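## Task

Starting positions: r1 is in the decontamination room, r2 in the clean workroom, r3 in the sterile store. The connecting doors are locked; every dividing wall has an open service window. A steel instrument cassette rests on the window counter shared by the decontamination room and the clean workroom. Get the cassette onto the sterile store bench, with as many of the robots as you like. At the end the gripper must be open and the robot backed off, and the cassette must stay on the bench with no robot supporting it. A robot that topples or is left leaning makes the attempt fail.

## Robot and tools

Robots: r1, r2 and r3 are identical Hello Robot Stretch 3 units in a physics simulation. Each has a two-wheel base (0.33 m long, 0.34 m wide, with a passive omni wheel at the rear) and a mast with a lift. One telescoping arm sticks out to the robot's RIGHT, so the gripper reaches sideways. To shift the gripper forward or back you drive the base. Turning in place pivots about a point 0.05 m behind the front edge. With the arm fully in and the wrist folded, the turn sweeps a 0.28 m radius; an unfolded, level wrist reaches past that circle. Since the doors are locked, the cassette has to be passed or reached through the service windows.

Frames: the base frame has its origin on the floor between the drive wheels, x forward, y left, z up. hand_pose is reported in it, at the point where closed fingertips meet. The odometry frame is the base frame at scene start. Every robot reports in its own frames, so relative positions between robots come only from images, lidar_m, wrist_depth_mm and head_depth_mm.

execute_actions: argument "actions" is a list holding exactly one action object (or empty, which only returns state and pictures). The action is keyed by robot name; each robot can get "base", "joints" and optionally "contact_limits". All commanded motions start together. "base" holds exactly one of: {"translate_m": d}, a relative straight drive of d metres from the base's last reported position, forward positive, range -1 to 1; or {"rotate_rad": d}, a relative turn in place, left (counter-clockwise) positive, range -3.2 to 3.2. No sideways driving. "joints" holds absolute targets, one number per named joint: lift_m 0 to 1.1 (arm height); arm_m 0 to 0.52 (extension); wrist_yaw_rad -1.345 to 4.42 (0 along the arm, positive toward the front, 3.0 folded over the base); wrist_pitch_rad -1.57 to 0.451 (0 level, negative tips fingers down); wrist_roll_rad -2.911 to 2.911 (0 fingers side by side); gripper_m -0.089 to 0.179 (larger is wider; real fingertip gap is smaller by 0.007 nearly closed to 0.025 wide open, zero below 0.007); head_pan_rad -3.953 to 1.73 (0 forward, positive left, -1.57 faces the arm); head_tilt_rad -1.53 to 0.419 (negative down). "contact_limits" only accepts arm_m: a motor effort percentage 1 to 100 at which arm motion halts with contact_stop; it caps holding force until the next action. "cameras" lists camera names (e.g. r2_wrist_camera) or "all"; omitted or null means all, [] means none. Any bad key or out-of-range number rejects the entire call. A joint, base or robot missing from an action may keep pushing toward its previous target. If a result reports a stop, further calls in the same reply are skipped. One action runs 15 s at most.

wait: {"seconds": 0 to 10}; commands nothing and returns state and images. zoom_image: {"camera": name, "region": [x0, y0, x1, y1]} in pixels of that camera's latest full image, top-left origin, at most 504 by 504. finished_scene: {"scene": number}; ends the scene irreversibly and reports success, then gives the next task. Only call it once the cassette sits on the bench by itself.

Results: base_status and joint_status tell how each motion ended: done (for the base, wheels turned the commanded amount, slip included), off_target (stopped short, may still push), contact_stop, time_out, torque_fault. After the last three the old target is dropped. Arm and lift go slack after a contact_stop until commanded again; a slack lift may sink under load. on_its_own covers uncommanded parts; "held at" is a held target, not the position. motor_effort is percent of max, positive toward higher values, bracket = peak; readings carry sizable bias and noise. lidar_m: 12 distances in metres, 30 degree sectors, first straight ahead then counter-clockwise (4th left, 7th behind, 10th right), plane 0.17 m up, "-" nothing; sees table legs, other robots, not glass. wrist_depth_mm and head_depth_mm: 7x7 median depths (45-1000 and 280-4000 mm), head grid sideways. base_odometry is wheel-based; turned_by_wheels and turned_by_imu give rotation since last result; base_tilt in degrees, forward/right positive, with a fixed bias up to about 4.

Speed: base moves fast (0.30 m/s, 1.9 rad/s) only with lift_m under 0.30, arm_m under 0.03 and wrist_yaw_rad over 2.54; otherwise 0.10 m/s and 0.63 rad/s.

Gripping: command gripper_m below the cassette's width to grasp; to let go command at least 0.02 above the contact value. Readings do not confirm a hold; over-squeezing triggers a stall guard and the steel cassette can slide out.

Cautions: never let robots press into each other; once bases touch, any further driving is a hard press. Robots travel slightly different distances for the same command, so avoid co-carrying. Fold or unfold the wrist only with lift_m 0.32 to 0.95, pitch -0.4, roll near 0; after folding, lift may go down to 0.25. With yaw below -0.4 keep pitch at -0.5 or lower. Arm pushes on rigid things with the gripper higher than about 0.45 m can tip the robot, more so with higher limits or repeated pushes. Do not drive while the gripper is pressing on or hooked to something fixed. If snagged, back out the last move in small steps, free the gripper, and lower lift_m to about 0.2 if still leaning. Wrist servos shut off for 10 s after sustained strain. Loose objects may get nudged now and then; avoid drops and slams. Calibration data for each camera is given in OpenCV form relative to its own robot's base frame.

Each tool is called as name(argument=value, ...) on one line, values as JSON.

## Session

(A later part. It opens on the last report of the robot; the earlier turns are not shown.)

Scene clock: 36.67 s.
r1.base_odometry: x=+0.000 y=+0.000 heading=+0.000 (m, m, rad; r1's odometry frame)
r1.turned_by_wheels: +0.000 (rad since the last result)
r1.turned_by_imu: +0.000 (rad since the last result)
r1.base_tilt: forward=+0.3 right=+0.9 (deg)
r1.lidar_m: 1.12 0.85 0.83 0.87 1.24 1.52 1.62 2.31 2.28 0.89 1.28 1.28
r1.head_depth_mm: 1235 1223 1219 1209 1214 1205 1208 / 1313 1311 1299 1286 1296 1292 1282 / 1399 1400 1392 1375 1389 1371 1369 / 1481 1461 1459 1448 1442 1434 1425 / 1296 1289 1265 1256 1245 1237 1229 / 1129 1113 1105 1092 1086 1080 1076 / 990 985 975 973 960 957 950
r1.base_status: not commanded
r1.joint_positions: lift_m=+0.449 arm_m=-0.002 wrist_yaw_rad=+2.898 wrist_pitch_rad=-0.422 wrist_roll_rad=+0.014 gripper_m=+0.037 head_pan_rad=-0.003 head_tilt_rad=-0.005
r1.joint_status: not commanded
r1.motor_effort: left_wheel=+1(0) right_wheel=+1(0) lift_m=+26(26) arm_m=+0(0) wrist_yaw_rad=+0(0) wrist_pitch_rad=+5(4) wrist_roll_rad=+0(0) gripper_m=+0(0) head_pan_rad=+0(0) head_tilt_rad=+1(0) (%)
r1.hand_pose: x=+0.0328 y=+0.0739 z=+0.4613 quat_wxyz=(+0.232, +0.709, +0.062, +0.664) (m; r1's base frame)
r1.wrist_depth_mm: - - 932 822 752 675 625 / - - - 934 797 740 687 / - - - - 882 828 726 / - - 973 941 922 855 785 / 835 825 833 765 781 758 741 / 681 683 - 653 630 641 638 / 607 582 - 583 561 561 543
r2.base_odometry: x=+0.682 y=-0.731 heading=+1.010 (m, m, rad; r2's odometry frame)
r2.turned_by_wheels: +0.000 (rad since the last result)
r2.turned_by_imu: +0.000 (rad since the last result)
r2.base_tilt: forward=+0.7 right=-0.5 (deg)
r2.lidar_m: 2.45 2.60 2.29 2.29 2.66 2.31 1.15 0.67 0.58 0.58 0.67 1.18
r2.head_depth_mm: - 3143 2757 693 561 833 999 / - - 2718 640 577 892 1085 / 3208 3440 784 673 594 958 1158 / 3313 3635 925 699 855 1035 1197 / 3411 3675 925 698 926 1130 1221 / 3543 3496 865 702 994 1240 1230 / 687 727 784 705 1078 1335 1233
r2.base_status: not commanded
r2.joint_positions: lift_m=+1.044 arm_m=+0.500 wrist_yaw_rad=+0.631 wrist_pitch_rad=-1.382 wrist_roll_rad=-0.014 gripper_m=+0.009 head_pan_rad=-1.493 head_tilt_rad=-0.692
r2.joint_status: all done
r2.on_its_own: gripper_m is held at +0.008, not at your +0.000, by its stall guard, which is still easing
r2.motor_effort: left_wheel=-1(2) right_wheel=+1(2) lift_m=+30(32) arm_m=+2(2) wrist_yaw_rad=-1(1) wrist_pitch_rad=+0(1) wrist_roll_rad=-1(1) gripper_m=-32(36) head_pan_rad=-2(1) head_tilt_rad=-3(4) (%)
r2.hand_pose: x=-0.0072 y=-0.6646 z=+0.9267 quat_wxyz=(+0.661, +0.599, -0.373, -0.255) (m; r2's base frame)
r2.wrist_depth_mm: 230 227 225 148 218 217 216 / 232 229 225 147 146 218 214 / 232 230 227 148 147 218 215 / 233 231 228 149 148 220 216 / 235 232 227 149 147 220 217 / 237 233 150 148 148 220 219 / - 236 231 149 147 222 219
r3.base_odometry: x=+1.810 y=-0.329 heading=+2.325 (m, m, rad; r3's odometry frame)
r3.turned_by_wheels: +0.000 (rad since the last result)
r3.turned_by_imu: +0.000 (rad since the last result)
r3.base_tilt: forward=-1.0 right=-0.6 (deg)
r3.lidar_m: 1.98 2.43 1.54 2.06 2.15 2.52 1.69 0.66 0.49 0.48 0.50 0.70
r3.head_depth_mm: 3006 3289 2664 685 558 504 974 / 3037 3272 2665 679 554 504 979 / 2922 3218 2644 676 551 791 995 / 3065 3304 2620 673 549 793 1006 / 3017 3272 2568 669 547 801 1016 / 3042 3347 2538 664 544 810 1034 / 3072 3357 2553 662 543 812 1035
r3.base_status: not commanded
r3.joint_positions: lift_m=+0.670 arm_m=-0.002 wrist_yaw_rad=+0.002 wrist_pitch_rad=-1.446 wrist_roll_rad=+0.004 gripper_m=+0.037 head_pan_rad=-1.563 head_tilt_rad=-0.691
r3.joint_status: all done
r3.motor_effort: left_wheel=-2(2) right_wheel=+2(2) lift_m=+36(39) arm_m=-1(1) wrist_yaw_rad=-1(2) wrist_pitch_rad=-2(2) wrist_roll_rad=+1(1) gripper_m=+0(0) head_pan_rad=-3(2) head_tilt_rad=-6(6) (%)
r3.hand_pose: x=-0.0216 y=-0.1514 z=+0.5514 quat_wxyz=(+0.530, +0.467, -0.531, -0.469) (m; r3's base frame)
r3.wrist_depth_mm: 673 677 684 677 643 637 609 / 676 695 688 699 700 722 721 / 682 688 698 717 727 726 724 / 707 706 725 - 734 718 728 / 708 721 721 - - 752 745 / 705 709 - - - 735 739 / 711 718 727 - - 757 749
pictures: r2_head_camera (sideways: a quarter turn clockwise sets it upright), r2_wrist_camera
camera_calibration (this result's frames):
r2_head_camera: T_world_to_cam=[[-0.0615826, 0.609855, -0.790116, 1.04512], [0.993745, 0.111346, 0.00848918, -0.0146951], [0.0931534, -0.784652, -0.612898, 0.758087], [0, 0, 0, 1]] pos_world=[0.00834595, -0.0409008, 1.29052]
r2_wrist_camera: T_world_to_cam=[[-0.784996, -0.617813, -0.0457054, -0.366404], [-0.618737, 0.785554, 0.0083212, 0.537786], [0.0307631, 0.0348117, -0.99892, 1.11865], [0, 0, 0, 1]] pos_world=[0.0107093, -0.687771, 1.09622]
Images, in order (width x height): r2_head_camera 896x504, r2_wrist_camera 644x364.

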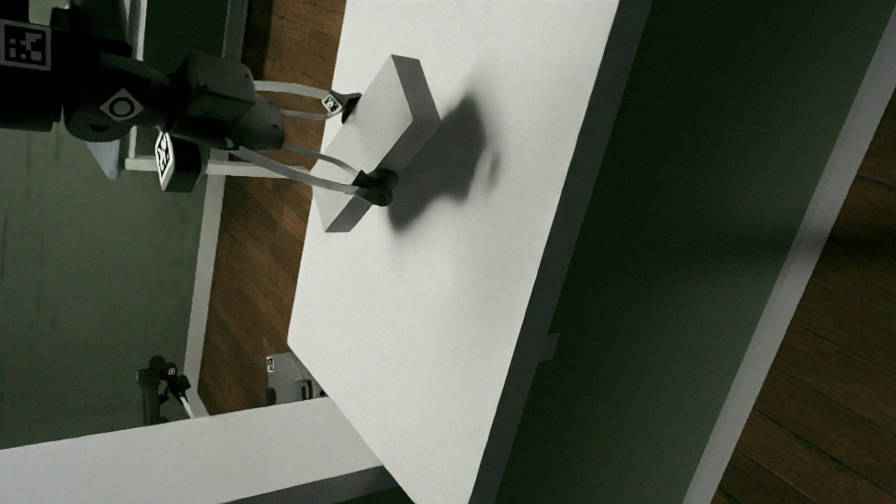

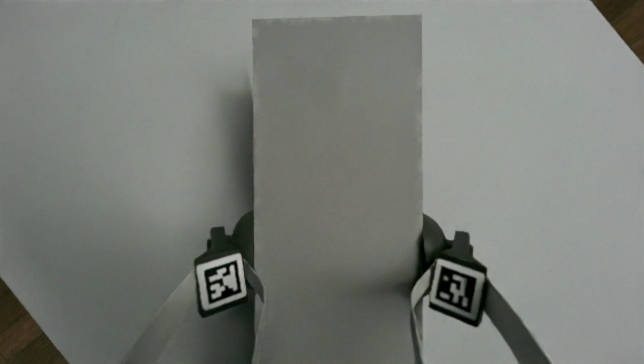

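execute_actions(actions=[{"r2":{"joints":{"arm_m":0.24,"gripper_m":0.025,"lift_m":1.06}},"r3":{"joints":{"lift_m":0.9}}}], cameras=[])

execute_actions(actions=[{"r2":{"base":{"rotate_rad":1.25},"joints":{"arm_m":0.15,"wrist_yaw_rad":0}},"r3":{"joints":{"lift_m":1.09,"gripper_m":0.15}}}], cameras=["r2_wrist_camera"])

execute_actions(actions=[{"r2":{"base":{"translate_m":1.0}}}], cameras=[])

execute_actions(actions=[{"r2":{"base":{"translate_m":0.75}}}], cameras=[])

execute_actions(actions=[{"r2":{"base":{"rotate_rad":1.62}}}], cameras=["r2_wrist_camera","r2_nav_camera"])

Scene clock: 40.40 s.
r1.base_odometry: x=+0.000 y=+0.000 heading=+0.000 (m, m, rad; r1's odometry frame)
r1.turned_by_wheels: +0.000 (rad since the last result)
r1.turned_by_imu: +0.000 (rad since the last result)
r1.base_tilt: forward=+0.4 right=+1.0 (deg)
r1.lidar_m: 1.12 0.85 0.83 0.87 1.24 1.52 1.62 2.31 2.27 0.89 1.28 1.28
r1.head_depth_mm: 1228 1227 1219 1219 1214 1211 1206 / 1316 1304 1299 1302 1293 1294 1281 / 1400 1394 1387 1390 1390 1382 1375 / 1480 1462 1460 1446 1441 1437 1422 / 1285 1285 1264 1259 1257 1238 1231 / 1126 1112 1108 1102 1091 1080 1070 / 990 979 973 969 958 962 948
r1.base_status: not commanded
r1.joint_positions: lift_m=+0.449 arm_m=-0.002 wrist_yaw_rad=+2.898 wrist_pitch_rad=-0.422 wrist_roll_rad=+0.014 gripper_m=+0.037 head_pan_rad=-0.003 head_tilt_rad=-0.005
r1.joint_status: not commanded
r1.motor_effort: left_wheel=+1(0) right_wheel=+0(1) lift_m=+26(26) arm_m=+0(0) wrist_yaw_rad=+0(0) wrist_pitch_rad=+5(4) wrist_roll_rad=+0(0) gripper_m=+0(0) head_pan_rad=+0(0) head_tilt_rad=+0(1) (%)
r1.hand_pose: x=+0.0328 y=+0.0739 z=+0.4613 quat_wxyz=(+0.232, +0.709, +0.062, +0.664) (m; r1's base frame)
r1.wrist_depth_mm: - - 914 837 746 684 634 / - - - 920 825 740 664 / - - - - 884 802 722 / - - 961 967 924 856 787 / 812 816 797 779 763 770 747 / 683 690 - 654 621 647 635 / 590 589 - 585 562 550 545
r2.base_odometry: x=+0.682 y=-0.731 heading=+1.010 (m, m, rad; r2's odometry frame)
r2.turned_by_wheels: +0.000 (rad since the last result)
r2.turned_by_imu: +0.001 (rad since the last result)
r2.base_tilt: forward=+0.7 right=-0.6 (deg)
r2.lidar_m: 2.45 2.60 2.29 2.29 2.66 2.30 1.15 0.67 0.58 0.58 0.67 1.18
r2.head_depth_mm: - - - 671 544 834 1000 / - - - 674 442 892 1084 / 3193 3434 843 552 469 958 1152 / 3355 3626 922 697 878 1035 1193 / 3397 3724 926 701 924 1123 1224 / 3538 3654 865 704 999 1234 1228 / 684 724 787 709 1086 1338 1228
r2.base_status: not commanded
r2.joint_positions: lift_m=+1.059 arm_m=+0.240 wrist_yaw_rad=+0.631 wrist_pitch_rad=-1.382 wrist_roll_rad=-0.014 gripper_m=+0.039 head_pan_rad=-1.493 head_tilt_rad=-0.692
r2.joint_status: gripper_m off_target (ended at +0.039, target +0.025); the others done
r2.on_its_own: gripper_m is held at +0.038, not at your +0.025, by its stall guard, which is still easing
r2.motor_effort: left_wheel=-1(2) right_wheel=+2(1) lift_m=+30(33) arm_m=-2(2) wrist_yaw_rad=-1(1) wrist_pitch_rad=+1(1) wrist_roll_rad=-1(0) gripper_m=-9(28) head_pan_rad=-3(1) head_tilt_rad=-3(4) (%)
r2.hand_pose: x=-0.0073 y=-0.4050 z=+0.9417 quat_wxyz=(+0.661, +0.599, -0.373, -0.256) (m; r2's base frame)
r2.wrist_depth_mm: - - - 150 234 230 228 / - - - 150 149 233 229 / - - - 150 150 234 230 / - - - 151 150 234 233 / - - - 151 150 235 233 / - - - 152 150 236 234 / - - - 152 151 - 233
r3.base_odometry: x=+1.810 y=-0.329 heading=+2.325 (m, m, rad; r3's odometry frame)
r3.turned_by_wheels: +0.000 (rad since the last result)
r3.turned_by_imu: +0.001 (rad since the last result)
r3.base_tilt: forward=-1.2 right=-0.5 (deg)
r3.lidar_m: 1.99 2.43 1.54 2.06 2.16 2.52 1.69 0.66 0.49 0.48 0.50 0.70
r3.head_depth_mm: 2965 3197 2656 683 575 - - / 3012 3291 2670 681 563 - - / 3014 3187 2607 677 551 - - / 3003 3272 2615 673 549 498 - / 3042 3305 2585 667 546 796 1014 / 3076 3310 2586 665 544 806 1027 / 3130 3281 2538 659 541 814 1032
r3.base_status: not commanded
r3.joint_positions: lift_m=+0.900 arm_m=-0.002 wrist_yaw_rad=+0.002 wrist_pitch_rad=-1.446 wrist_roll_rad=+0.004 gripper_m=+0.037 head_pan_rad=-1.563 head_tilt_rad=-0.691
r3.joint_status: all done
r3.motor_effort: left_wheel=-2(3) right_wheel=+3(3) lift_m=+36(34) arm_m=-1(0) wrist_yaw_rad=-1(2) wrist_pitch_rad=-2(2) wrist_roll_rad=+1(1) gripper_m=+0(0) head_pan_rad=-3(2) head_tilt_rad=-7(7) (%)
r3.hand_pose: x=-0.0216 y=-0.1514 z=+0.7813 quat_wxyz=(+0.530, +0.467, -0.531, -0.469) (m; r3's base frame)
r3.wrist_depth_mm: 781 746 740 721 672 658 643 / 887 942 904 940 938 946 964 / 910 918 923 961 958 964 983 / 912 931 961 - 970 980 948 / 913 937 911 - 976 961 - / 943 908 - - 996 942 - / 928 958 955 984 980 989 -
pictures: none
No camera images: the call's "cameras" was empty. Leave "cameras" out to get every camera's image.

Scene clock: 43.33 s.
r1.base_odometry: x=+0.000 y=+0.000 heading=+0.000 (m, m, rad; r1's odometry frame)
r1.turned_by_wheels: +0.000 (rad since the last result)
r1.turned_by_imu: +0.000 (rad since the last result)
r1.base_tilt: forward=+0.4 right=+0.9 (deg)
r1.lidar_m: 1.12 0.85 0.83 0.87 1.24 1.52 1.63 2.31 2.27 0.89 1.28 1.28
r1.head_depth_mm: 1231 1230 1231 1216 1214 1214 1205 / 1318 1307 1297 1292 1296 1280 1285 / 1411 1393 1394 1381 1377 1380 1374 / 1477 1457 1449 1449 1442 1439 1416 / 1294 1280 1274 1266 1255 1243 1225 / 1121 1111 1105 1092 1082 1081 1077 / 989 979 974 971 963 957 946
r1.base_status: not commanded
r1.joint_positions: lift_m=+0.449 arm_m=-0.002 wrist_yaw_rad=+2.898 wrist_pitch_rad=-0.422 wrist_roll_rad=+0.014 gripper_m=+0.037 head_pan_rad=-0.003 head_tilt_rad=-0.005
r1.joint_status: not commanded
r1.motor_effort: left_wheel=+1(1) right_wheel=+1(1) lift_m=+26(26) arm_m=+0(1) wrist_yaw_rad=+0(0) wrist_pitch_rad=+5(4) wrist_roll_rad=+0(0) gripper_m=+0(0) head_pan_rad=+0(0) head_tilt_rad=+1(1) (%)
r1.hand_pose: x=+0.0328 y=+0.0739 z=+0.4613 quat_wxyz=(+0.232, +0.709, +0.062, +0.664) (m; r1's base frame)
r1.wrist_depth_mm: - - 942 844 744 691 636 / - - - 946 797 737 673 / - - - - 897 800 745 / - - 955 953 942 866 787 / 813 804 819 781 794 749 734 / 698 678 - 663 625 647 628 / 599 596 - 582 565 566 555
r2.base_odometry: x=+0.682 y=-0.731 heading=+2.260 (m, m, rad; r2's odometry frame)
r2.turned_by_wheels: +1.250 (rad since the last result)
r2.turned_by_imu: +1.252 (rad since the last result)
r2.base_tilt: forward=+0.6 right=-0.5 (deg)
r2.lidar_m: 2.29 2.34 2.43 2.31 0.87 0.61 0.58 0.59 0.78 1.83 2.51 2.41
r2.head_depth_mm: - - - 2023 1684 1383 1194 / 2026 - - - 431 371 1155 / 2096 2359 2554 2196 444 371 1176 / 2117 2329 2546 2114 1706 1425 1221 / 2147 2335 2587 2104 1714 1421 1228 / 2167 2415 2599 2106 1705 1429 1230 / 2190 2408 2659 2113 1725 1439 1237
r2.base_status: done
r2.joint_positions: lift_m=+1.059 arm_m=+0.150 wrist_yaw_rad=+0.003 wrist_pitch_rad=-1.382 wrist_roll_rad=-0.014 gripper_m=+0.042 head_pan_rad=-1.493 head_tilt_rad=-0.692
r2.joint_status: all done
r2.on_its_own: gripper_m is held at +0.041, not at your +0.025, by its stall guard, which is not easing now
r2.motor_effort: left_wheel=-2(6) right_wheel=+2(5) lift_m=+30(30) arm_m=-2(4) wrist_yaw_rad=-4(3) wrist_pitch_rad=+1(1) wrist_roll_rad=+0(1) gripper_m=-19(20) head_pan_rad=-2(2) head_tilt_rad=-4(3) (%)
r2.hand_pose: x=-0.0216 y=-0.3195 z=+0.9417 quat_wxyz=(+0.549, +0.455, -0.540, -0.447) (m; r2's base frame)
r2.wrist_depth_mm: - - - 151 - 963 660 / - - - 150 150 998 669 / - - - 151 150 - 676 / - - - 151 150 - 673 / - - - 152 150 - 704 / - - 153 152 151 977 699 / - - - 152 152 - 704
r3.base_odometry: x=+1.810 y=-0.329 heading=+2.325 (m, m, rad; r3's odometry frame)
r3.turned_by_wheels: +0.000 (rad since the last result)
r3.turned_by_imu: +0.001 (rad since the last result)
r3.base_tilt: forward=-1.1 right=-0.3 (deg)
r3.lidar_m: 1.98 2.43 1.54 2.05 2.15 2.53 1.70 0.66 0.49 0.48 0.50 0.70
r3.head_depth_mm: - - - - - - - / - - - - - - - / - 3286 - - - - - / 3043 3287 2621 715 548 - 1054 / 3076 3285 2584 670 546 497 1012 / 3056 3312 2576 663 544 808 972 / 3055 3284 2550 659 541 814 1002
r3.base_status: not commanded
r3.joint_positions: lift_m=+1.090 arm_m=-0.002 wrist_yaw_rad=+0.002 wrist_pitch_rad=-1.446 wrist_roll_rad=+0.004 gripper_m=+0.150 head_pan_rad=-1.563 head_tilt_rad=-0.691
r3.joint_status: all done
r3.motor_effort: left_wheel=-2(3) right_wheel=+2(2) lift_m=+36(33) arm_m=-1(1) wrist_yaw_rad=-2(2) wrist_pitch_rad=-2(2) wrist_roll_rad=+1(1) gripper_m=+0(85) head_pan_rad=-2(2) head_tilt_rad=-5(6) (%)
r3.hand_pose: x=-0.0216 y=-0.1514 z=+0.9713 quat_wxyz=(+0.530, +0.467, -0.531, -0.469) (m; r3's base frame)
r3.wrist_depth_mm: 798 767 735 691 686 305 296 / - - - - - - 961 / - - - - - - - / - - - - - - - / - - - - - - - / - - - - - - - / - - - - - - -
pictures: r2_wrist_camera
camera_calibration (this result's frames):
r2_wrist_camera: T_world_to_cam=[[-0.998203, -0.0387282, -0.0457288, 0.0166082], [-0.0391787, 0.999192, 0.00899525, 0.33782], [0.0453434, 0.0107707, -0.998913, 1.11467], [0, 0, 0, 1]] pos_world=[-0.0207292, -0.348909, 1.11118]
Images, in order (width x height): r2_wrist_camera 644x364.

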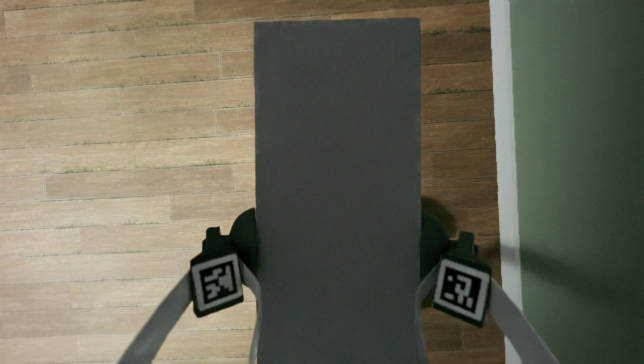

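Scene clock: 54.57 s.
r1.base_odometry: x=+0.000 y=+0.000 heading=+0.000 (m, m, rad; r1's odometry frame)
r1.turned_by_wheels: +0.000 (rad since the last result)
r1.turned_by_imu: +0.000 (rad since the last result)
r1.base_tilt: forward=+0.4 right=+0.9 (deg)
r1.lidar_m: 1.11 0.85 0.83 0.87 1.24 1.52 1.62 2.31 2.28 0.89 1.28 1.28
r1.head_depth_mm: 1226 1234 1222 1218 1214 1201 1209 / 1309 1307 1295 1296 1286 1292 1280 / 1410 1397 1391 1383 1380 1372 1376 / 1484 1466 1449 1442 1444 1446 1438 / 1301 1291 1275 1261 1252 1243 1228 / 1121 1116 1099 1098 1093 1080 1071 / 989 979 976 966 956 960 951
r1.base_status: not commanded
r1.joint_positions: lift_m=+0.449 arm_m=-0.002 wrist_yaw_rad=+2.898 wrist_pitch_rad=-0.422 wrist_roll_rad=+0.014 gripper_m=+0.037 head_pan_rad=-0.003 head_tilt_rad=-0.005
r1.joint_status: not commanded
r1.motor_effort: left_wheel=+0(1) right_wheel=+0(1) lift_m=+26(26) arm_m=+0(0) wrist_yaw_rad=+0(0) wrist_pitch_rad=+4(5) wrist_roll_rad=+0(0) gripper_m=+0(0) head_pan_rad=+0(0) head_tilt_rad=+1(1) (%)
r1.hand_pose: x=+0.0328 y=+0.0739 z=+0.4613 quat_wxyz=(+0.232, +0.709, +0.062, +0.664) (m; r1's base frame)
r1.wrist_depth_mm: - - 925 835 747 712 630 / - - - 909 812 742 664 / - - - - 886 802 726 / - - 970 973 926 855 802 / 850 824 835 786 795 741 734 / 683 680 - 647 636 633 622 / 598 588 - 586 564 555 551
r2.base_odometry: x=+0.047 y=+0.041 heading=+2.260 (m, m, rad; r2's odometry frame)
r2.turned_by_wheels: +0.000 (rad since the last result)
r2.turned_by_imu: +0.004 (rad since the last result)
r2.base_tilt: forward=+0.6 right=-0.5 (deg)
r2.lidar_m: 1.29 1.32 1.75 2.36 2.37 1.66 1.58 1.62 2.11 2.40 1.90 1.36
r2.head_depth_mm: - - - 2083 1699 1394 1199 / 1971 - - - 430 371 1156 / 2060 2293 2500 2200 444 371 1172 / 2094 2338 2537 2100 1701 1416 1227 / 2077 2318 2543 2109 1707 1432 1226 / 2132 2343 2575 2120 1696 1427 1225 / 2145 2391 2578 2125 1716 1427 1240
r2.base_status: done
r2.joint_positions: lift_m=+1.059 arm_m=+0.150 wrist_yaw_rad=+0.003 wrist_pitch_rad=-1.382 wrist_roll_rad=-0.014 gripper_m=+0.042 head_pan_rad=-1.493 head_tilt_rad=-0.692
r2.joint_status: not commanded
r2.on_its_own: gripper_m is held at +0.041, not at your +0.025, by its stall guard, which is not easing now
r2.motor_effort: left_wheel=-2(4) right_wheel=+2(4) lift_m=+30(30) arm_m=-3(3) wrist_yaw_rad=-3(3) wrist_pitch_rad=+1(1) wrist_roll_rad=+0(0) gripper_m=-19(19) head_pan_rad=-2(2) head_tilt_rad=-3(3) (%)
r2.hand_pose: x=-0.0216 y=-0.3195 z=+0.9417 quat_wxyz=(+0.549, +0.455, -0.540, -0.447) (m; r2's base frame)
r2.wrist_depth_mm: - - - 151 - - - / - - - 151 150 - - / - - - 151 150 - - / - - - 151 150 - - / - - - 152 151 - - / - - 153 152 151 - - / - - - 152 151 - -
r3.base_odometry: x=+1.810 y=-0.329 heading=+2.325 (m, m, rad; r3's odometry frame)
r3.turned_by_wheels: +0.000 (rad since the last result)
r3.turned_by_imu: +0.003 (rad since the last result)
r3.base_tilt: forward=-1.1 right=-0.5 (deg)
r3.lidar_m: 1.98 2.44 1.54 2.05 2.15 2.52 1.70 0.66 0.49 0.48 0.50 0.70
r3.head_depth_mm: - - - - - - - / - - - - - - - / - 3288 - - - - - / 3010 3247 2611 716 550 - 1042 / 3021 3278 2597 670 544 499 1015 / 3102 3278 2572 664 543 808 972 / 3110 3249 2571 661 542 813 1002
r3.base_status: not commanded
r3.joint_positions: lift_m=+1.090 arm_m=-0.002 wrist_yaw_rad=+0.002 wrist_pitch_rad=-1.446 wrist_roll_rad=+0.004 gripper_m=+0.150 head_pan_rad=-1.563 head_tilt_rad=-0.691
r3.joint_status: not commanded
r3.motor_effort: left_wheel=-3(3) right_wheel=+3(2) lift_m=+36(36) arm_m=-1(1) wrist_yaw_rad=-1(2) wrist_pitch_rad=-2(2) wrist_roll_rad=+1(1) gripper_m=+0(0) head_pan_rad=-2(2) head_tilt_rad=-6(5) (%)
r3.hand_pose: x=-0.0216 y=-0.1514 z=+0.9713 quat_wxyz=(+0.530, +0.467, -0.531, -0.469) (m; r3's base frame)
r3.wrist_depth_mm: 793 753 724 708 660 306 294 / - - - - - - - / - - - - - - - / - - - - - - - / - - - - - - - / - - - - - - - / - - - - - - -
pictures: none
No camera images: the call's "cameras" was empty. Leave "cameras" out to get every camera's image.

Scene clock: 63.30 s.
r1.base_odometry: x=+0.000 y=+0.000 heading=+0.000 (m, m, rad; r1's odometry frame)
r1.turned_by_wheels: +0.000 (rad since the last result)
r1.turned_by_imu: +0.000 (rad since the last result)
r1.base_tilt: forward=+0.4 right=+0.9 (deg)
r1.lidar_m: 1.12 0.85 0.83 0.87 1.24 1.52 1.62 2.31 2.27 0.89 1.28 1.28
r1.head_depth_mm: 1229 1221 1221 1212 1214 1210 1209 / 1308 1306 1304 1291 1291 1284 1280 / 1405 1401 1389 1383 1392 1370 1386 / 1482 1471 1452 1441 1442 1440 1430 / 1299 1290 1272 1256 1246 1239 1225 / 1121 1117 1104 1096 1088 1085 1070 / 992 982 975 973 959 954 951
r1.base_status: not commanded
r1.joint_positions: lift_m=+0.449 arm_m=-0.002 wrist_yaw_rad=+2.898 wrist_pitch_rad=-0.422 wrist_roll_rad=+0.014 gripper_m=+0.037 head_pan_rad=-0.003 head_tilt_rad=-0.005
r1.joint_status: not commanded
r1.motor_effort: left_wheel=+1(1) right_wheel=+0(0) lift_m=+26(26) arm_m=+0(0) wrist_yaw_rad=+0(0) wrist_pitch_rad=+5(4) wrist_roll_rad=+0(0) gripper_m=+0(0) head_pan_rad=+0(0) head_tilt_rad=+1(1) (%)
r1.hand_pose: x=+0.0328 y=+0.0739 z=+0.4613 quat_wxyz=(+0.232, +0.709, +0.062, +0.664) (m; r1's base frame)
r1.wrist_depth_mm: - - 945 820 738 681 628 / - - - 893 833 729 674 / - - - - 890 800 727 / - - 972 936 901 864 787 / 803 801 807 772 777 743 732 / 694 692 - 652 636 639 635 / 593 594 - 582 573 560 558
r2.base_odometry: x=-0.430 y=+0.620 heading=+2.260 (m, m, rad; r2's odometry frame)
r2.turned_by_wheels: +0.000 (rad since the last result)
r2.turned_by_imu: +0.003 (rad since the last result)
r2.base_tilt: forward=+0.6 right=-0.5 (deg)
r2.lidar_m: 0.54 0.55 0.73 1.78 2.46 2.45 2.32 2.39 2.49 2.36 0.80 0.57
r2.head_depth_mm: - - - 2083 1692 1385 1201 / 1986 - - - 432 371 1158 / 2044 2279 2479 2183 445 371 1181 / 2062 2251 2508 2120 1705 1424 1225 / 2062 2224 2451 2128 1695 1432 1232 / 1663 1692 1744 1790 1667 1437 1238 / 1241 1251 1296 1355 1381 1367 1231
r2.base_status: done
r2.joint_positions: lift_m=+1.059 arm_m=+0.150 wrist_yaw_rad=+0.003 wrist_pitch_rad=-1.382 wrist_roll_rad=-0.014 gripper_m=+0.042 head_pan_rad=-1.493 head_tilt_rad=-0.692
r2.joint_status: not commanded
r2.on_its_own: gripper_m is held at +0.041, not at your +0.025, by its stall guard, which is not easing now
r2.motor_effort: left_wheel=-3(4) right_wheel=+2(5) lift_m=+30(30) arm_m=-2(2) wrist_yaw_rad=-3(3) wrist_pitch_rad=+1(1) wrist_roll_rad=-1(1) gripper_m=-19(19) head_pan_rad=-2(2) head_tilt_rad=-3(3) (%)
r2.hand_pose: x=-0.0216 y=-0.3195 z=+0.9417 quat_wxyz=(+0.549, +0.455, -0.540, -0.447) (m; r2's base frame)
r2.wrist_depth_mm: 691 995 - 151 - - - / 689 967 - 150 149 - - / 696 979 - 151 150 - - / 674 978 - 152 150 - - / 655 928 - 151 151 - - / 667 907 153 152 151 - - / 670 877 - 152 151 - -
r3.base_odometry: x=+1.810 y=-0.329 heading=+2.325 (m, m, rad; r3's odometry frame)
r3.turned_by_wheels: +0.000 (rad since the last result)
r3.turned_by_imu: +0.002 (rad since the last result)
r3.base_tilt: forward=-1.3 right=-0.5 (deg)
r3.lidar_m: 1.98 2.44 1.54 2.06 2.15 2.52 1.69 0.66 0.49 0.48 0.50 0.70
r3.head_depth_mm: - - - - - - - / - - - - - - - / - 3303 - - - - - / 3028 3232 2624 717 547 - 1046 / 3090 3267 2574 670 546 500 1015 / 1018 3220 2600 666 542 804 967 / 3052 3272 2536 659 539 817 999
r3.base_status: not commanded
r3.joint_positions: lift_m=+1.090 arm_m=-0.002 wrist_yaw_rad=+0.002 wrist_pitch_rad=-1.446 wrist_roll_rad=+0.004 gripper_m=+0.150 head_pan_rad=-1.563 head_tilt_rad=-0.691
r3.joint_status: not commanded
r3.motor_effort: left_wheel=-3(2) right_wheel=+3(3) lift_m=+35(36) arm_m=-1(1) wrist_yaw_rad=-1(1) wrist_pitch_rad=-2(2) wrist_roll_rad=+1(1) gripper_m=+0(0) head_pan_rad=-2(2) head_tilt_rad=-6(5) (%)
r3.hand_pose: x=-0.0216 y=-0.1514 z=+0.9713 quat_wxyz=(+0.530, +0.467, -0.531, -0.469) (m; r3's base frame)
r3.wrist_depth_mm: 793 753 721 692 675 309 297 / - - - - - - 991 / - - - - - - - / - - - - - - - / - - - - - - - / - - - - - - - / - - - - - - -
pictures: none
No camera images: the call's "cameras" was empty. Leave "cameras" out to get every camera's image.

Scene clock: 66.80 s.
r1.base_odometry: x=+0.000 y=+0.000 heading=+0.000 (m, m, rad; r1's odometry frame)
r1.turned_by_wheels: +0.000 (rad since the last result)
r1.turned_by_imu: +0.000 (rad since the last result)
r1.base_tilt: forward=+0.5 right=+1.0 (deg)
r1.lidar_m: 1.11 0.85 0.83 0.87 1.24 1.52 1.62 2.31 2.27 0.89 1.28 1.28
r1.head_depth_mm: 1221 1233 1218 1218 1215 1218 1210 / 1312 1310 1298 1303 1292 1288 1281 / 1410 1393 1385 1389 1377 1376 1367 / 1475 1448 1452 1446 1441 1438 1422 / 1297 1284 1271 1260 1257 1236 1230 / 1127 1112 1100 1091 1082 1080 1066 / 991 982 973 966 962 956 951
r1.base_status: not commanded
r1.joint_positions: lift_m=+0.449 arm_m=-0.002 wrist_yaw_rad=+2.898 wrist_pitch_rad=-0.422 wrist_roll_rad=+0.014 gripper_m=+0.037 head_pan_rad=-0.003 head_tilt_rad=-0.005
r1.joint_status: not commanded
r1.motor_effort: left_wheel=+1(0) right_wheel=+0(1) lift_m=+26(26) arm_m=+0(0) wrist_yaw_rad=+0(0) wrist_pitch_rad=+4(5) wrist_roll_rad=+0(0) gripper_m=+0(0) head_pan_rad=+0(1) head_tilt_rad=+1(1) (%)
r1.hand_pose: x=+0.0328 y=+0.0739 z=+0.4613 quat_wxyz=(+0.232, +0.709, +0.062, +0.664) (m; r1's base frame)
r1.wrist_depth_mm: - - 911 827 736 685 621 / - - - 913 822 751 677 / - - - - 902 811 724 / - - 990 972 913 852 770 / 819 805 811 775 782 748 737 / 691 680 - 657 629 642 627 / 597 583 - 576 557 559 547
r2.base_odometry: x=-0.430 y=+0.620 heading=-2.404 (m, m, rad; r2's odometry frame)
r2.turned_by_wheels: +1.620 (rad since the last result)
r2.turned_by_imu: +1.622 (rad since the last result)
r2.base_tilt: forward=+0.5 right=-0.5 (deg)
r2.lidar_m: 2.12 2.49 2.41 2.33 2.42 2.45 2.01 0.76 0.56 0.54 0.56 0.77
r2.head_depth_mm: - - - 691 560 813 1003 / 859 - - - 431 371 1025 / 2783 2381 2791 724 445 370 1067 / 2940 3354 2752 699 563 887 1090 / 2997 3338 2722 701 565 906 1133 / 3117 3460 2797 704 582 932 1149 / 3121 614 634 657 584 956 1164
r2.base_status: done
r2.joint_positions: lift_m=+1.059 arm_m=+0.150 wrist_yaw_rad=+0.003 wrist_pitch_rad=-1.382 wrist_roll_rad=-0.014 gripper_m=+0.042 head_pan_rad=-1.493 head_tilt_rad=-0.692
r2.joint_status: not commanded
r2.on_its_own: gripper_m is held at +0.041, not at your +0.025, by its stall guard, which is not easing now
r2.motor_effort: left_wheel=-3(7) right_wheel=+2(5) lift_m=+30(30) arm_m=-2(2) wrist_yaw_rad=-4(4) wrist_pitch_rad=+1(1) wrist_roll_rad=+0(1) gripper_m=-19(19) head_pan_rad=-3(2) head_tilt_rad=-3(3) (%)
r2.hand_pose: x=-0.0216 y=-0.3195 z=+0.9417 quat_wxyz=(+0.549, +0.455, -0.540, -0.447) (m; r2's base frame)
r2.wrist_depth_mm: 245 242 240 150 234 232 229 / 249 246 241 151 150 232 229 / 273 275 242 151 150 - - / - - - 151 150 - - / - - - 152 150 - - / - - 153 152 151 - - / - - - 153 151 - -
r3.base_odometry: x=+1.810 y=-0.329 heading=+2.325 (m, m, rad; r3's odometry frame)
r3.turned_by_wheels: +0.000 (rad since the last result)
r3.turned_by_imu: +0.001 (rad since the last result)
r3.base_tilt: forward=-1.2 right=-0.5 (deg)
r3.lidar_m: 1.98 2.44 1.54 2.06 2.15 2.53 1.69 0.66 0.49 0.48 0.50 0.70
r3.head_depth_mm: - - - - - - - / - - - - - - - / - 3245 - - - - - / 3013 3221 1366 718 546 - 1041 / 3064 3275 2614 668 546 500 1016 / 3050 3284 2600 666 544 804 977 / 3058 3332 2552 660 541 815 997
r3.base_status: not commanded
r3.joint_positions: lift_m=+1.090 arm_m=-0.002 wrist_yaw_rad=+0.002 wrist_pitch_rad=-1.446 wrist_roll_rad=+0.004 gripper_m=+0.150 head_pan_rad=-1.563 head_tilt_rad=-0.691
r3.joint_status: not commanded
r3.motor_effort: left_wheel=-3(2) right_wheel=+2(3) lift_m=+36(36) arm_m=-1(1) wrist_yaw_rad=+0(2) wrist_pitch_rad=-2(2) wrist_roll_rad=+1(1) gripper_m=+0(0) head_pan_rad=-2(3) head_tilt_rad=-6(7) (%)
r3.hand_pose: x=-0.0216 y=-0.1514 z=+0.9713 quat_wxyz=(+0.530, +0.467, -0.531, -0.469) (m; r3's base frame)
r3.wrist_depth_mm: 783 750 724 694 676 302 293 / - - - - - - 962 / - - - - - - - / - - - - - - - / - - - - - - - / - - - - - - - / - - - - - - -
pictures: r2_nav_camera (sideways: a quarter turn counterclockwise sets it upright), r2_wrist_camera
camera_calibration (this result's frames):
r2_nav_camera: T_world_to_cam=[[0.0794862, -0.597958, 0.797577, -0.999556], [-0.993383, -0.114055, 0.0134914, 0.0401862], [0.0828999, -0.793371, -0.603067, 0.744265], [0, 0, 0, 1]] pos_world=[0.0576717, -0.00263069, 1.24552]
r2_wrist_camera: T_world_to_cam=[[-0.998202, -0.038744, -0.0457257, 0.0166003], [-0.0391944, 0.999191, 0.00899538, 0.337818], [0.0453402, 0.0107714, -0.998914, 1.11467], [0, 0, 0, 1]] pos_world=[-0.0207282, -0.348908, 1.11118]
Images, in order (width x height): r2_nav_camera 672x504, r2_wrist_camera 644x364.

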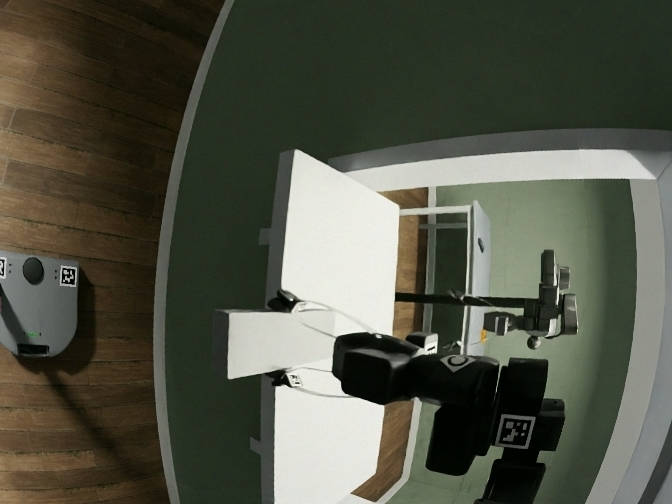

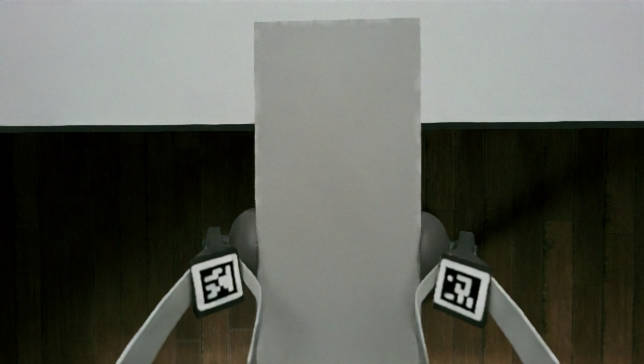

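execute_actions(actions=[{"r2":{"joints":{"arm_m":0.42,"lift_m":1.018}},"r3":{"joints":{"arm_m":0.1,"lift_m":1.07}}}], cameras=[])

execute_actions(actions=[{"r2":{"joints":{"lift_m":1.004}}}], cameras=[])

execute_actions(actions=[{"r2":{"joints":{"gripper_m":0.13}}}], cameras=["r2_wrist_camera"])

Scene clock: 70.27 s.
r1.base_odometry: x=+0.000 y=+0.000 heading=+0.000 (m, m, rad; r1's odometry frame)
r1.turned_by_wheels: +0.000 (rad since the last result)
r1.turned_by_imu: +0.000 (rad since the last result)
r1.base_tilt: forward=+0.4 right=+1.0 (deg)
r1.lidar_m: 1.11 0.85 0.83 0.87 1.24 1.52 1.62 2.31 2.28 0.89 1.28 1.28
r1.head_depth_mm: 1232 1223 1219 1210 1214 1209 1209 / 1315 1308 1304 1295 1295 1288 1281 / 1407 1390 1383 1380 1382 1366 1373 / 1483 1462 1449 1444 1442 1427 1432 / 1294 1286 1273 1255 1249 1241 1235 / 1119 1111 1103 1097 1091 1076 1072 / 990 982 978 970 962 951 951
r1.base_status: not commanded
r1.joint_positions: lift_m=+0.449 arm_m=-0.002 wrist_yaw_rad=+2.898 wrist_pitch_rad=-0.422 wrist_roll_rad=+0.014 gripper_m=+0.037 head_pan_rad=-0.003 head_tilt_rad=-0.005
r1.joint_status: not commanded
r1.motor_effort: left_wheel=+1(1) right_wheel=+0(1) lift_m=+26(26) arm_m=+0(1) wrist_yaw_rad=+1(0) wrist_pitch_rad=+5(4) wrist_roll_rad=+0(0) gripper_m=+0(0) head_pan_rad=+0(0) head_tilt_rad=+2(1) (%)
r1.hand_pose: x=+0.0328 y=+0.0739 z=+0.4613 quat_wxyz=(+0.232, +0.709, +0.062, +0.664) (m; r1's base frame)
r1.wrist_depth_mm: - - 907 842 767 683 624 / - - - 936 815 742 677 / - - - - 892 820 713 / - - 951 923 925 854 778 / 818 813 811 781 775 736 740 / 688 685 - 653 626 643 633 / 599 584 - 591 563 554 549
r2.base_odometry: x=-0.430 y=+0.620 heading=-2.404 (m, m, rad; r2's odometry frame)
r2.turned_by_wheels: +0.000 (rad since the last result)
r2.turned_by_imu: +0.001 (rad since the last result)
r2.base_tilt: forward=+0.6 right=-0.5 (deg)
r2.lidar_m: 2.12 2.49 2.42 2.33 2.42 2.45 2.00 0.76 0.56 0.54 0.56 0.77
r2.head_depth_mm: - 3026 2757 694 560 814 1000 / 705 - 842 640 561 837 1027 / 2720 2315 2673 634 561 858 1060 / 2892 3311 2785 699 563 881 1095 / 2988 3309 2796 699 564 902 1129 / 3136 3463 2838 704 582 927 1148 / 3053 613 633 662 583 955 1175
r2.base_status: not commanded
r2.joint_positions: lift_m=+1.019 arm_m=+0.420 wrist_yaw_rad=+0.001 wrist_pitch_rad=-1.383 wrist_roll_rad=-0.014 gripper_m=+0.042 head_pan_rad=-1.493 head_tilt_rad=-0.692
r2.joint_status: all done
r2.on_its_own: gripper_m is held at +0.041, not at your +0.025, by its stall guard, which is not easing now
r2.motor_effort: left_wheel=-3(2) right_wheel=+2(2) lift_m=+9(25) arm_m=+2(4) wrist_yaw_rad=-1(4) wrist_pitch_rad=+1(1) wrist_roll_rad=-1(1) gripper_m=-19(19) head_pan_rad=-3(2) head_tilt_rad=-4(3) (%)
r2.hand_pose: x=-0.0216 y=-0.5888 z=+0.9011 quat_wxyz=(+0.549, +0.454, -0.540, -0.448) (m; r2's base frame)
r2.wrist_depth_mm: 204 202 199 151 194 192 190 / 205 202 200 151 150 194 191 / 206 203 202 150 150 194 192 / 206 204 201 152 150 195 193 / 208 204 202 152 150 195 193 / 208 207 153 152 150 195 193 / 210 207 205 152 151 198 194
r3.base_odometry: x=+1.810 y=-0.329 heading=+2.325 (m, m, rad; r3's odometry frame)
r3.turned_by_wheels: +0.000 (rad since the last result)
r3.turned_by_imu: +0.001 (rad since the last result)
r3.base_tilt: forward=-1.2 right=-0.6 (deg)
r3.lidar_m: 1.98 2.43 1.54 2.05 2.15 2.52 1.70 0.65 0.49 0.48 0.50 0.70
r3.head_depth_mm: - - - 685 557 794 969 / - - - 691 541 507 981 / - - - - 517 785 995 / 474 3285 2616 - 521 793 1002 / 3040 3317 2586 667 545 812 1012 / 3062 3352 2577 666 543 839 1025 / 3058 3328 2515 661 542 815 1037
r3.base_status: not commanded
r3.joint_positions: lift_m=+1.070 arm_m=+0.100 wrist_yaw_rad=+0.001 wrist_pitch_rad=-1.447 wrist_roll_rad=+0.004 gripper_m=+0.150 head_pan_rad=-1.563 head_tilt_rad=-0.691
r3.joint_status: all done
r3.motor_effort: left_wheel=-2(3) right_wheel=+2(2) lift_m=+29(29) arm_m=+4(1) wrist_yaw_rad=+0(2) wrist_pitch_rad=-1(2) wrist_roll_rad=+1(1) gripper_m=+0(0) head_pan_rad=-2(2) head_tilt_rad=-6(7) (%)
r3.hand_pose: x=-0.0216 y=-0.2524 z=+0.9516 quat_wxyz=(+0.529, +0.467, -0.531, -0.469) (m; r3's base frame)
r3.wrist_depth_mm: 236 238 241 243 245 245 250 / 240 241 244 246 249 251 253 / - - - - - 259 257 / - - - - - - - / - - - - - - - / - - - - - - - / - - - - - - -
pictures: none
No camera images: the call's "cameras" was empty. Leave "cameras" out to get every camera's image.

Scene clock: 71.07 s.
r1.base_odometry: x=+0.000 y=+0.000 heading=+0.000 (m, m, rad; r1's odometry frame)
r1.turned_by_wheels: +0.000 (rad since the last result)
r1.turned_by_imu: +0.000 (rad since the last result)
r1.base_tilt: forward=+0.2 right=+1.0 (deg)
r1.lidar_m: 1.11 0.85 0.83 0.87 1.24 1.52 1.62 2.31 2.28 0.89 1.28 1.28
r1.head_depth_mm: 1236 1225 1219 1214 1217 1210 1208 / 1308 1312 1303 1295 1286 1288 1285 / 1394 1395 1386 1376 1387 1385 1368 / 1476 1471 1451 1441 1439 1434 1427 / 1295 1281 1268 1265 1252 1238 1235 / 1123 1110 1103 1094 1089 1074 1070 / 990 985 976 967 960 956 949
r1.base_status: not commanded
r1.joint_positions: lift_m=+0.449 arm_m=-0.002 wrist_yaw_rad=+2.898 wrist_pitch_rad=-0.422 wrist_roll_rad=+0.014 gripper_m=+0.037 head_pan_rad=-0.003 head_tilt_rad=-0.005
r1.joint_status: not commanded
r1.motor_effort: left_wheel=+1(0) right_wheel=+1(0) lift_m=+26(26) arm_m=+0(0) wrist_yaw_rad=+0(0) wrist_pitch_rad=+5(5) wrist_roll_rad=+0(0) gripper_m=+0(0) head_pan_rad=+0(0) head_tilt_rad=+0(1) (%)
r1.hand_pose: x=+0.0328 y=+0.0739 z=+0.4613 quat_wxyz=(+0.232, +0.709, +0.062, +0.664) (m; r1's base frame)
r1.wrist_depth_mm: - - 910 835 746 691 625 / - - - 891 818 734 669 / - - - - 879 804 728 / - - 957 949 905 861 798 / 817 811 797 787 779 754 728 / 682 669 - 656 630 644 632 / 598 592 - 582 562 558 546
r2.base_odometry: x=-0.430 y=+0.620 heading=-2.404 (m, m, rad; r2's odometry frame)
r2.turned_by_wheels: +0.000 (rad since the last result)
r2.turned_by_imu: +0.000 (rad since the last result)
r2.base_tilt: forward=+0.6 right=-0.6 (deg)
r2.lidar_m: 2.11 2.49 2.41 2.33 2.42 2.45 2.00 0.76 0.56 0.54 0.56 0.77
r2.head_depth_mm: 2821 - 2777 697 560 819 1001 / 725 - 836 652 561 837 1025 / 2774 2331 2676 655 563 861 1059 / 2912 3291 2778 701 564 875 1097 / 2977 3341 2808 700 565 902 1123 / 3139 3415 2841 703 581 933 1145 / 3072 615 633 658 586 961 1168
r2.base_status: not commanded
r2.joint_positions: lift_m=+1.005 arm_m=+0.420 wrist_yaw_rad=+0.001 wrist_pitch_rad=-1.383 wrist_roll_rad=-0.014 gripper_m=+0.042 head_pan_rad=-1.493 head_tilt_rad=-0.692
r2.joint_status: all done
r2.on_its_own: gripper_m is held at +0.041, not at your +0.025, by its stall guard, which is not easing now
r2.motor_effort: left_wheel=-2(2) right_wheel=+2(2) lift_m=+9(8) arm_m=+2(2) wrist_yaw_rad=-1(1) wrist_pitch_rad=+1(1) wrist_roll_rad=+0(1) gripper_m=-19(19) head_pan_rad=-1(2) head_tilt_rad=-4(4) (%)
r2.hand_pose: x=-0.0216 y=-0.5888 z=+0.8871 quat_wxyz=(+0.549, +0.454, -0.540, -0.448) (m; r2's base frame)
r2.wrist_depth_mm: 189 187 184 151 179 179 176 / 190 188 186 151 149 179 177 / 193 188 187 150 150 179 177 / 193 189 187 152 150 181 178 / 193 191 187 152 150 181 180 / 194 191 153 152 150 182 180 / 194 194 189 152 151 184 181
r3.base_odometry: x=+1.810 y=-0.329 heading=+2.325 (m, m, rad; r3's odometry frame)
r3.turned_by_wheels: +0.000 (rad since the last result)
r3.turned_by_imu: +0.000 (rad since the last result)
r3.base_tilt: forward=-1.2 right=-0.5 (deg)
r3.lidar_m: 1.99 2.43 1.54 2.06 2.15 2.53 1.69 0.66 0.49 0.48 0.50 0.70
r3.head_depth_mm: - - - 685 557 798 964 / - - - 693 541 507 976 / - - - - 518 785 995 / 462 2183 2583 - 523 790 1001 / 3011 3240 2627 670 547 812 1014 / 3096 3295 2565 664 545 830 1028 / 3072 3279 2530 663 543 819 1032
r3.base_status: not commanded
r3.joint_positions: lift_m=+1.070 arm_m=+0.100 wrist_yaw_rad=+0.001 wrist_pitch_rad=-1.447 wrist_roll_rad=+0.004 gripper_m=+0.150 head_pan_rad=-1.563 head_tilt_rad=-0.691
r3.joint_status: not commanded
r3.motor_effort: left_wheel=-2(2) right_wheel=+3(3) lift_m=+29(29) arm_m=+3(3) wrist_yaw_rad=+0(1) wrist_pitch_rad=-1(1) wrist_roll_rad=+1(1) gripper_m=+0(0) head_pan_rad=-3(2) head_tilt_rad=-6(6) (%)
r3.hand_pose: x=-0.0216 y=-0.2524 z=+0.9516 quat_wxyz=(+0.529, +0.467, -0.531, -0.469) (m; r3's base frame)
r3.wrist_depth_mm: 236 240 241 243 245 250 249 / 237 242 244 246 248 248 254 / - - - - - 261 255 / - - - - - - - / - - - - - - - / - - - - - - - / - - - - - - -
pictures: none
No camera images: the call's "cameras" was empty. Leave "cameras" out to get every camera's image.

Scene clock: 72.43 s.
r1.base_odometry: x=+0.000 y=+0.000 heading=+0.000 (m, m, rad; r1's odometry frame)
r1.turned_by_wheels: +0.000 (rad since the last result)
r1.turned_by_imu: +0.000 (rad since the last result)
r1.base_tilt: forward=+0.5 right=+1.0 (deg)
r1.lidar_m: 1.12 0.85 0.83 0.87 1.24 1.52 1.62 2.31 2.27 0.89 1.28 1.28
r1.head_depth_mm: 1228 1232 1219 1217 1210 1210 1200 / 1312 1302 1302 1299 1286 1284 1281 / 1397 1396 1389 1381 1378 1371 1364 / 1475 1466 1458 1447 1447 1431 1430 / 1301 1292 1271 1259 1239 1235 1224 / 1128 1117 1105 1098 1090 1075 1073 / 987 983 971 966 961 955 948
r1.base_status: not commanded
r1.joint_positions: lift_m=+0.449 arm_m=-0.002 wrist_yaw_rad=+2.898 wrist_pitch_rad=-0.422 wrist_roll_rad=+0.014 gripper_m=+0.037 head_pan_rad=-0.003 head_tilt_rad=-0.005
r1.joint_status: not commanded
r1.motor_effort: left_wheel=+1(0) right_wheel=+0(1) lift_m=+26(26) arm_m=-1(1) wrist_yaw_rad=+0(0) wrist_pitch_rad=+4(4) wrist_roll_rad=+0(0) gripper_m=+0(0) head_pan_rad=+0(0) head_tilt_rad=+1(1) (%)
r1.hand_pose: x=+0.0328 y=+0.0739 z=+0.4613 quat_wxyz=(+0.232, +0.709, +0.062, +0.664) (m; r1's base frame)
r1.wrist_depth_mm: - - 917 820 747 678 625 / - - - 939 822 740 666 / - - - - 909 793 728 / - - 965 935 918 828 799 / 805 807 785 773 783 755 749 / 677 672 - 677 630 635 637 / 592 592 - 583 563 556 550
r2.base_odometry: x=-0.430 y=+0.620 heading=-2.404 (m, m, rad; r2's odometry frame)
r2.turned_by_wheels: +0.000 (rad since the last result)
r2.turned_by_imu: +0.000 (rad since the last result)
r2.base_tilt: forward=+0.6 right=-0.5 (deg)
r2.lidar_m: 2.12 2.49 2.42 2.33 2.41 2.45 2.00 0.76 0.56 0.54 0.56 0.77
r2.head_depth_mm: 2860 - 2786 696 561 813 997 / 726 - 842 668 561 835 1027 / 2766 2333 2679 660 559 860 1062 / 2919 3395 2762 700 562 883 1098 / 3005 3306 2759 701 565 906 1128 / 3161 3418 2792 706 581 927 1147 / 3123 616 632 659 584 952 1173
r2.base_status: not commanded
r2.joint_positions: lift_m=+1.005 arm_m=+0.420 wrist_yaw_rad=+0.001 wrist_pitch_rad=-1.384 wrist_roll_rad=-0.014 gripper_m=+0.130 head_pan_rad=-1.493 head_tilt_rad=-0.692
r2.joint_status: all done
r2.motor_effort: left_wheel=-2(2) right_wheel=+1(2) lift_m=+8(9) arm_m=+2(3) wrist_yaw_rad=-1(1) wrist_pitch_rad=+1(2) wrist_roll_rad=+0(1) gripper_m=+1(83) head_pan_rad=-2(3) head_tilt_rad=-3(3) (%)
r2.hand_pose: x=-0.0216 y=-0.5885 z=+0.8871 quat_wxyz=(+0.549, +0.455, -0.540, -0.448) (m; r2's base frame)
r2.wrist_depth_mm: 190 188 185 151 180 178 177 / 191 188 186 152 151 179 178 / 192 189 186 153 152 180 178 / 192 191 188 154 153 181 178 / 193 192 188 154 153 181 180 / 195 193 188 155 153 - 179 / 195 192 190 155 154 185 180
r3.base_odometry: x=+1.810 y=-0.329 heading=+2.325 (m, m, rad; r3's odometry frame)
r3.turned_by_wheels: +0.000 (rad since the last result)
r3.turned_by_imu: +0.000 (rad since the last result)
r3.base_tilt: forward=-1.3 right=-0.5 (deg)
r3.lidar_m: 1.97 2.43 1.54 2.06 2.15 2.52 1.69 0.66 0.49 0.48 0.50 0.70
r3.head_depth_mm: - - - 683 557 796 968 / - - - 693 540 506 978 / - - - - 517 787 991 / 462 3105 2615 - 523 793 1003 / 2993 3311 2584 669 545 816 1016 / 3099 3243 2560 665 544 833 1024 / 3105 3285 2552 660 542 815 1034
r3.base_status: not commanded
r3.joint_positions: lift_m=+1.070 arm_m=+0.100 wrist_yaw_rad=+0.001 wrist_pitch_rad=-1.447 wrist_roll_rad=+0.004 gripper_m=+0.150 head_pan_rad=-1.563 head_tilt_rad=-0.691
r3.joint_status: not commanded
r3.motor_effort: left_wheel=-3(3) right_wheel=+2(2) lift_m=+30(28) arm_m=+3(3) wrist_yaw_rad=+0(1) wrist_pitch_rad=-1(1) wrist_roll_rad=+1(1) gripper_m=+0(0) head_pan_rad=-2(2) head_tilt_rad=-6(6) (%)
r3.hand_pose: x=-0.0216 y=-0.2524 z=+0.9516 quat_wxyz=(+0.529, +0.467, -0.531, -0.469) (m; r3's base frame)
r3.wrist_depth_mm: 237 238 240 245 246 247 250 / 240 241 242 245 249 251 251 / - - - - - 258 258 / - - - - - - - / - - - - - - - / - - - - - - - / - - - - - - -
pictures: r2_wrist_camera
camera_calibration (this result's frames):
r2_wrist_camera: T_world_to_cam=[[-0.99827, -0.0368815, -0.0457863, 0.00478529], [-0.037407, 0.999243, 0.0106745, 0.605668], [0.0453579, 0.0123688, -0.998894, 1.06393], [0, 0, 0, 1]] pos_world=[-0.0208243, -0.618192, 1.05651]
Images, in order (width x height): r2_wrist_camera 644x364.

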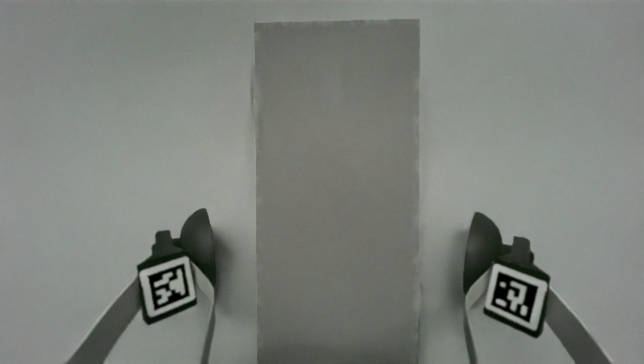

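execute_actions(actions=[{"r2":{"joints":{"arm_m":0.13,"lift_m":1.03}},"r3":{"joints":{"arm_m":0.385,"lift_m":1.045}}}], cameras=["r3_wrist_camera","r3_head_camera"])

Scene clock: 76.03 s.
r1.base_odometry: x=+0.000 y=+0.000 heading=+0.000 (m, m, rad; r1's odometry frame)
r1.turned_by_wheels: +0.000 (rad since the last result)
r1.turned_by_imu: +0.000 (rad since the last result)
r1.base_tilt: forward=+0.4 right=+1.0 (deg)
r1.lidar_m: 1.11 0.85 0.83 0.87 1.24 1.52 1.63 2.30 2.28 0.89 1.28 1.28
r1.head_depth_mm: 1231 1218 1222 1213 1219 1207 1208 / 1311 1303 1302 1292 1292 1292 1287 / 1405 1401 1395 1390 1385 1375 1364 / 1477 1452 1457 1451 1440 1426 1430 / 1292 1293 1273 1259 1246 1237 1222 / 1124 1110 1105 1094 1084 1080 1067 / 989 985 975 965 961 956 949
r1.base_status: not commanded
r1.joint_positions: lift_m=+0.449 arm_m=-0.002 wrist_yaw_rad=+2.898 wrist_pitch_rad=-0.422 wrist_roll_rad=+0.014 gripper_m=+0.037 head_pan_rad=-0.003 head_tilt_rad=-0.005
r1.joint_status: not commanded
r1.motor_effort: left_wheel=+1(1) right_wheel=+1(0) lift_m=+26(26) arm_m=+0(0) wrist_yaw_rad=+0(0) wrist_pitch_rad=+4(5) wrist_roll_rad=+0(0) gripper_m=+0(0) head_pan_rad=+0(0) head_tilt_rad=+1(2) (%)
r1.hand_pose: x=+0.0328 y=+0.0739 z=+0.4613 quat_wxyz=(+0.232, +0.709, +0.062, +0.664) (m; r1's base frame)
r1.wrist_depth_mm: - - 935 834 740 687 630 / - - - 900 802 751 670 / - - - - 891 793 726 / - - 977 914 962 851 781 / 833 818 816 770 792 767 736 / 684 677 - 657 631 634 630 / 599 589 - 584 567 547 553
r2.base_odometry: x=-0.430 y=+0.620 heading=-2.404 (m, m, rad; r2's odometry frame)
r2.turned_by_wheels: +0.000 (rad since the last result)
r2.turned_by_imu: +0.001 (rad since the last result)
r2.base_tilt: forward=+0.6 right=-0.5 (deg)
r2.lidar_m: 2.12 2.49 2.41 2.33 2.42 2.44 2.00 0.76 0.56 0.54 0.56 0.77
r2.head_depth_mm: 2229 - - - 544 823 998 / 478 - - - - 835 1029 / 498 3135 2670 676 546 861 1069 / 2907 3325 2772 700 563 914 1100 / 3041 3313 2771 704 565 904 1129 / 3111 3430 2775 704 581 929 1150 / 3024 616 632 662 584 954 1163
r2.base_status: not commanded
r2.joint_positions: lift_m=+1.029 arm_m=+0.130 wrist_yaw_rad=+0.001 wrist_pitch_rad=-1.383 wrist_roll_rad=-0.014 gripper_m=+0.130 head_pan_rad=-1.493 head_tilt_rad=-0.692
r2.joint_status: all done
r2.motor_effort: left_wheel=-2(2) right_wheel=+2(2) lift_m=+28(29) arm_m=-2(3) wrist_yaw_rad=-1(1) wrist_pitch_rad=+1(1) wrist_roll_rad=+0(1) gripper_m=+1(1) head_pan_rad=-2(3) head_tilt_rad=-3(4) (%)
r2.hand_pose: x=-0.0216 y=-0.2994 z=+0.9118 quat_wxyz=(+0.549, +0.454, -0.540, -0.448) (m; r2's base frame)
r2.wrist_depth_mm: 216 215 211 210 207 203 201 / 217 214 212 211 207 205 203 / - - - - - - - / - - - - - - - / - - - - - - - / - - - - - - - / - - - - - - -
r3.base_odometry: x=+1.810 y=-0.329 heading=+2.325 (m, m, rad; r3's odometry frame)
r3.turned_by_wheels: +0.000 (rad since the last result)
r3.turned_by_imu: +0.001 (rad since the last result)
r3.base_tilt: forward=-1.2 right=-0.4 (deg)
r3.lidar_m: 1.98 2.44 1.55 2.06 2.15 2.52 1.69 0.66 0.49 0.48 0.50 0.70
r3.head_depth_mm: 3106 3272 2657 684 558 505 966 / - 3293 2683 671 553 507 984 / - 3309 2537 636 552 787 996 / 2966 3294 1341 649 548 795 1002 / 3070 3300 2610 659 544 802 1015 / 3117 3296 2532 664 542 809 1027 / 3063 3376 2558 662 541 816 1037
r3.base_status: not commanded
r3.joint_positions: lift_m=+1.045 arm_m=+0.385 wrist_yaw_rad=+0.000 wrist_pitch_rad=-1.447 wrist_roll_rad=+0.004 gripper_m=+0.150 head_pan_rad=-1.563 head_tilt_rad=-0.691
r3.joint_status: all done
r3.motor_effort: left_wheel=-2(2) right_wheel=+2(2) lift_m=+28(27) arm_m=+4(5) wrist_yaw_rad=+1(0) wrist_pitch_rad=-1(1) wrist_roll_rad=+1(1) gripper_m=+1(0) head_pan_rad=-3(2) head_tilt_rad=-6(6) (%)
r3.hand_pose: x=-0.0216 y=-0.5373 z=+0.9266 quat_wxyz=(+0.529, +0.467, -0.531, -0.470) (m; r3's base frame)
r3.wrist_depth_mm: 213 213 217 189 218 222 222 / 213 217 219 190 193 224 227 / 217 219 221 192 193 227 230 / 220 220 222 193 227 230 232 / 221 223 226 195 227 232 234 / 225 226 230 197 231 - 238 / 226 227 230 199 234 239 242
pictures: r3_head_camera (sideways: a quarter turn clockwise sets it upright), r3_wrist_camera
camera_calibration (this result's frames):
r3_head_camera: T_world_to_cam=[[-0.0427702, 0.626039, -0.778618, 1.03182], [0.998918, 0.0125305, -0.0447964, 0.0574575], [-0.0182879, -0.779691, -0.625898, 0.772955], [0, 0, 0, 1]] pos_world=[0.000871524, -0.0440139, 1.28976]
r3_wrist_camera: T_world_to_cam=[[-0.999493, -0.00664601, 0.0311405, -0.0617374], [-0.00505581, 0.998693, 0.0508686, 0.518433], [-0.0314378, 0.0506854, -0.99822, 1.11537], [0, 0, 0, 1]] pos_world=[-0.02402, -0.574698, 1.08894]
Images, in order (width x height): r3_head_camera 896x504, r3_wrist_camera 644x364.

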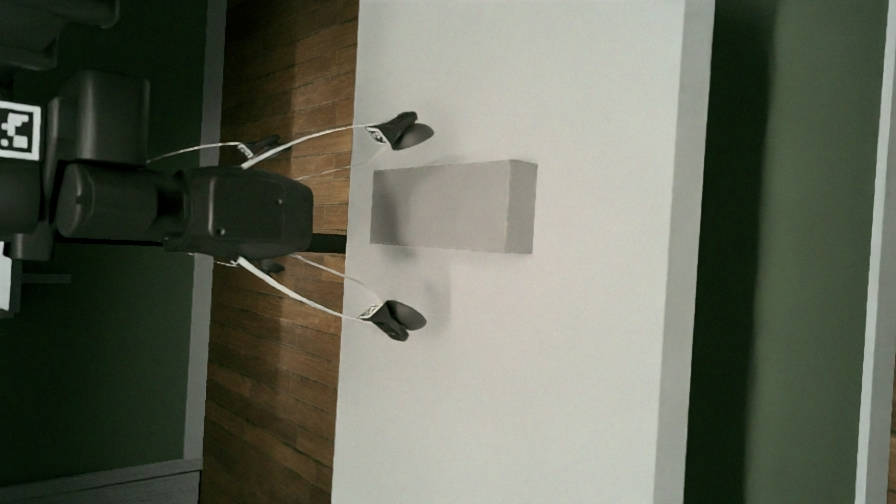

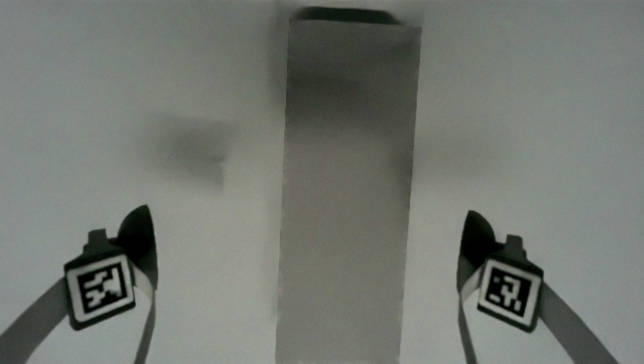

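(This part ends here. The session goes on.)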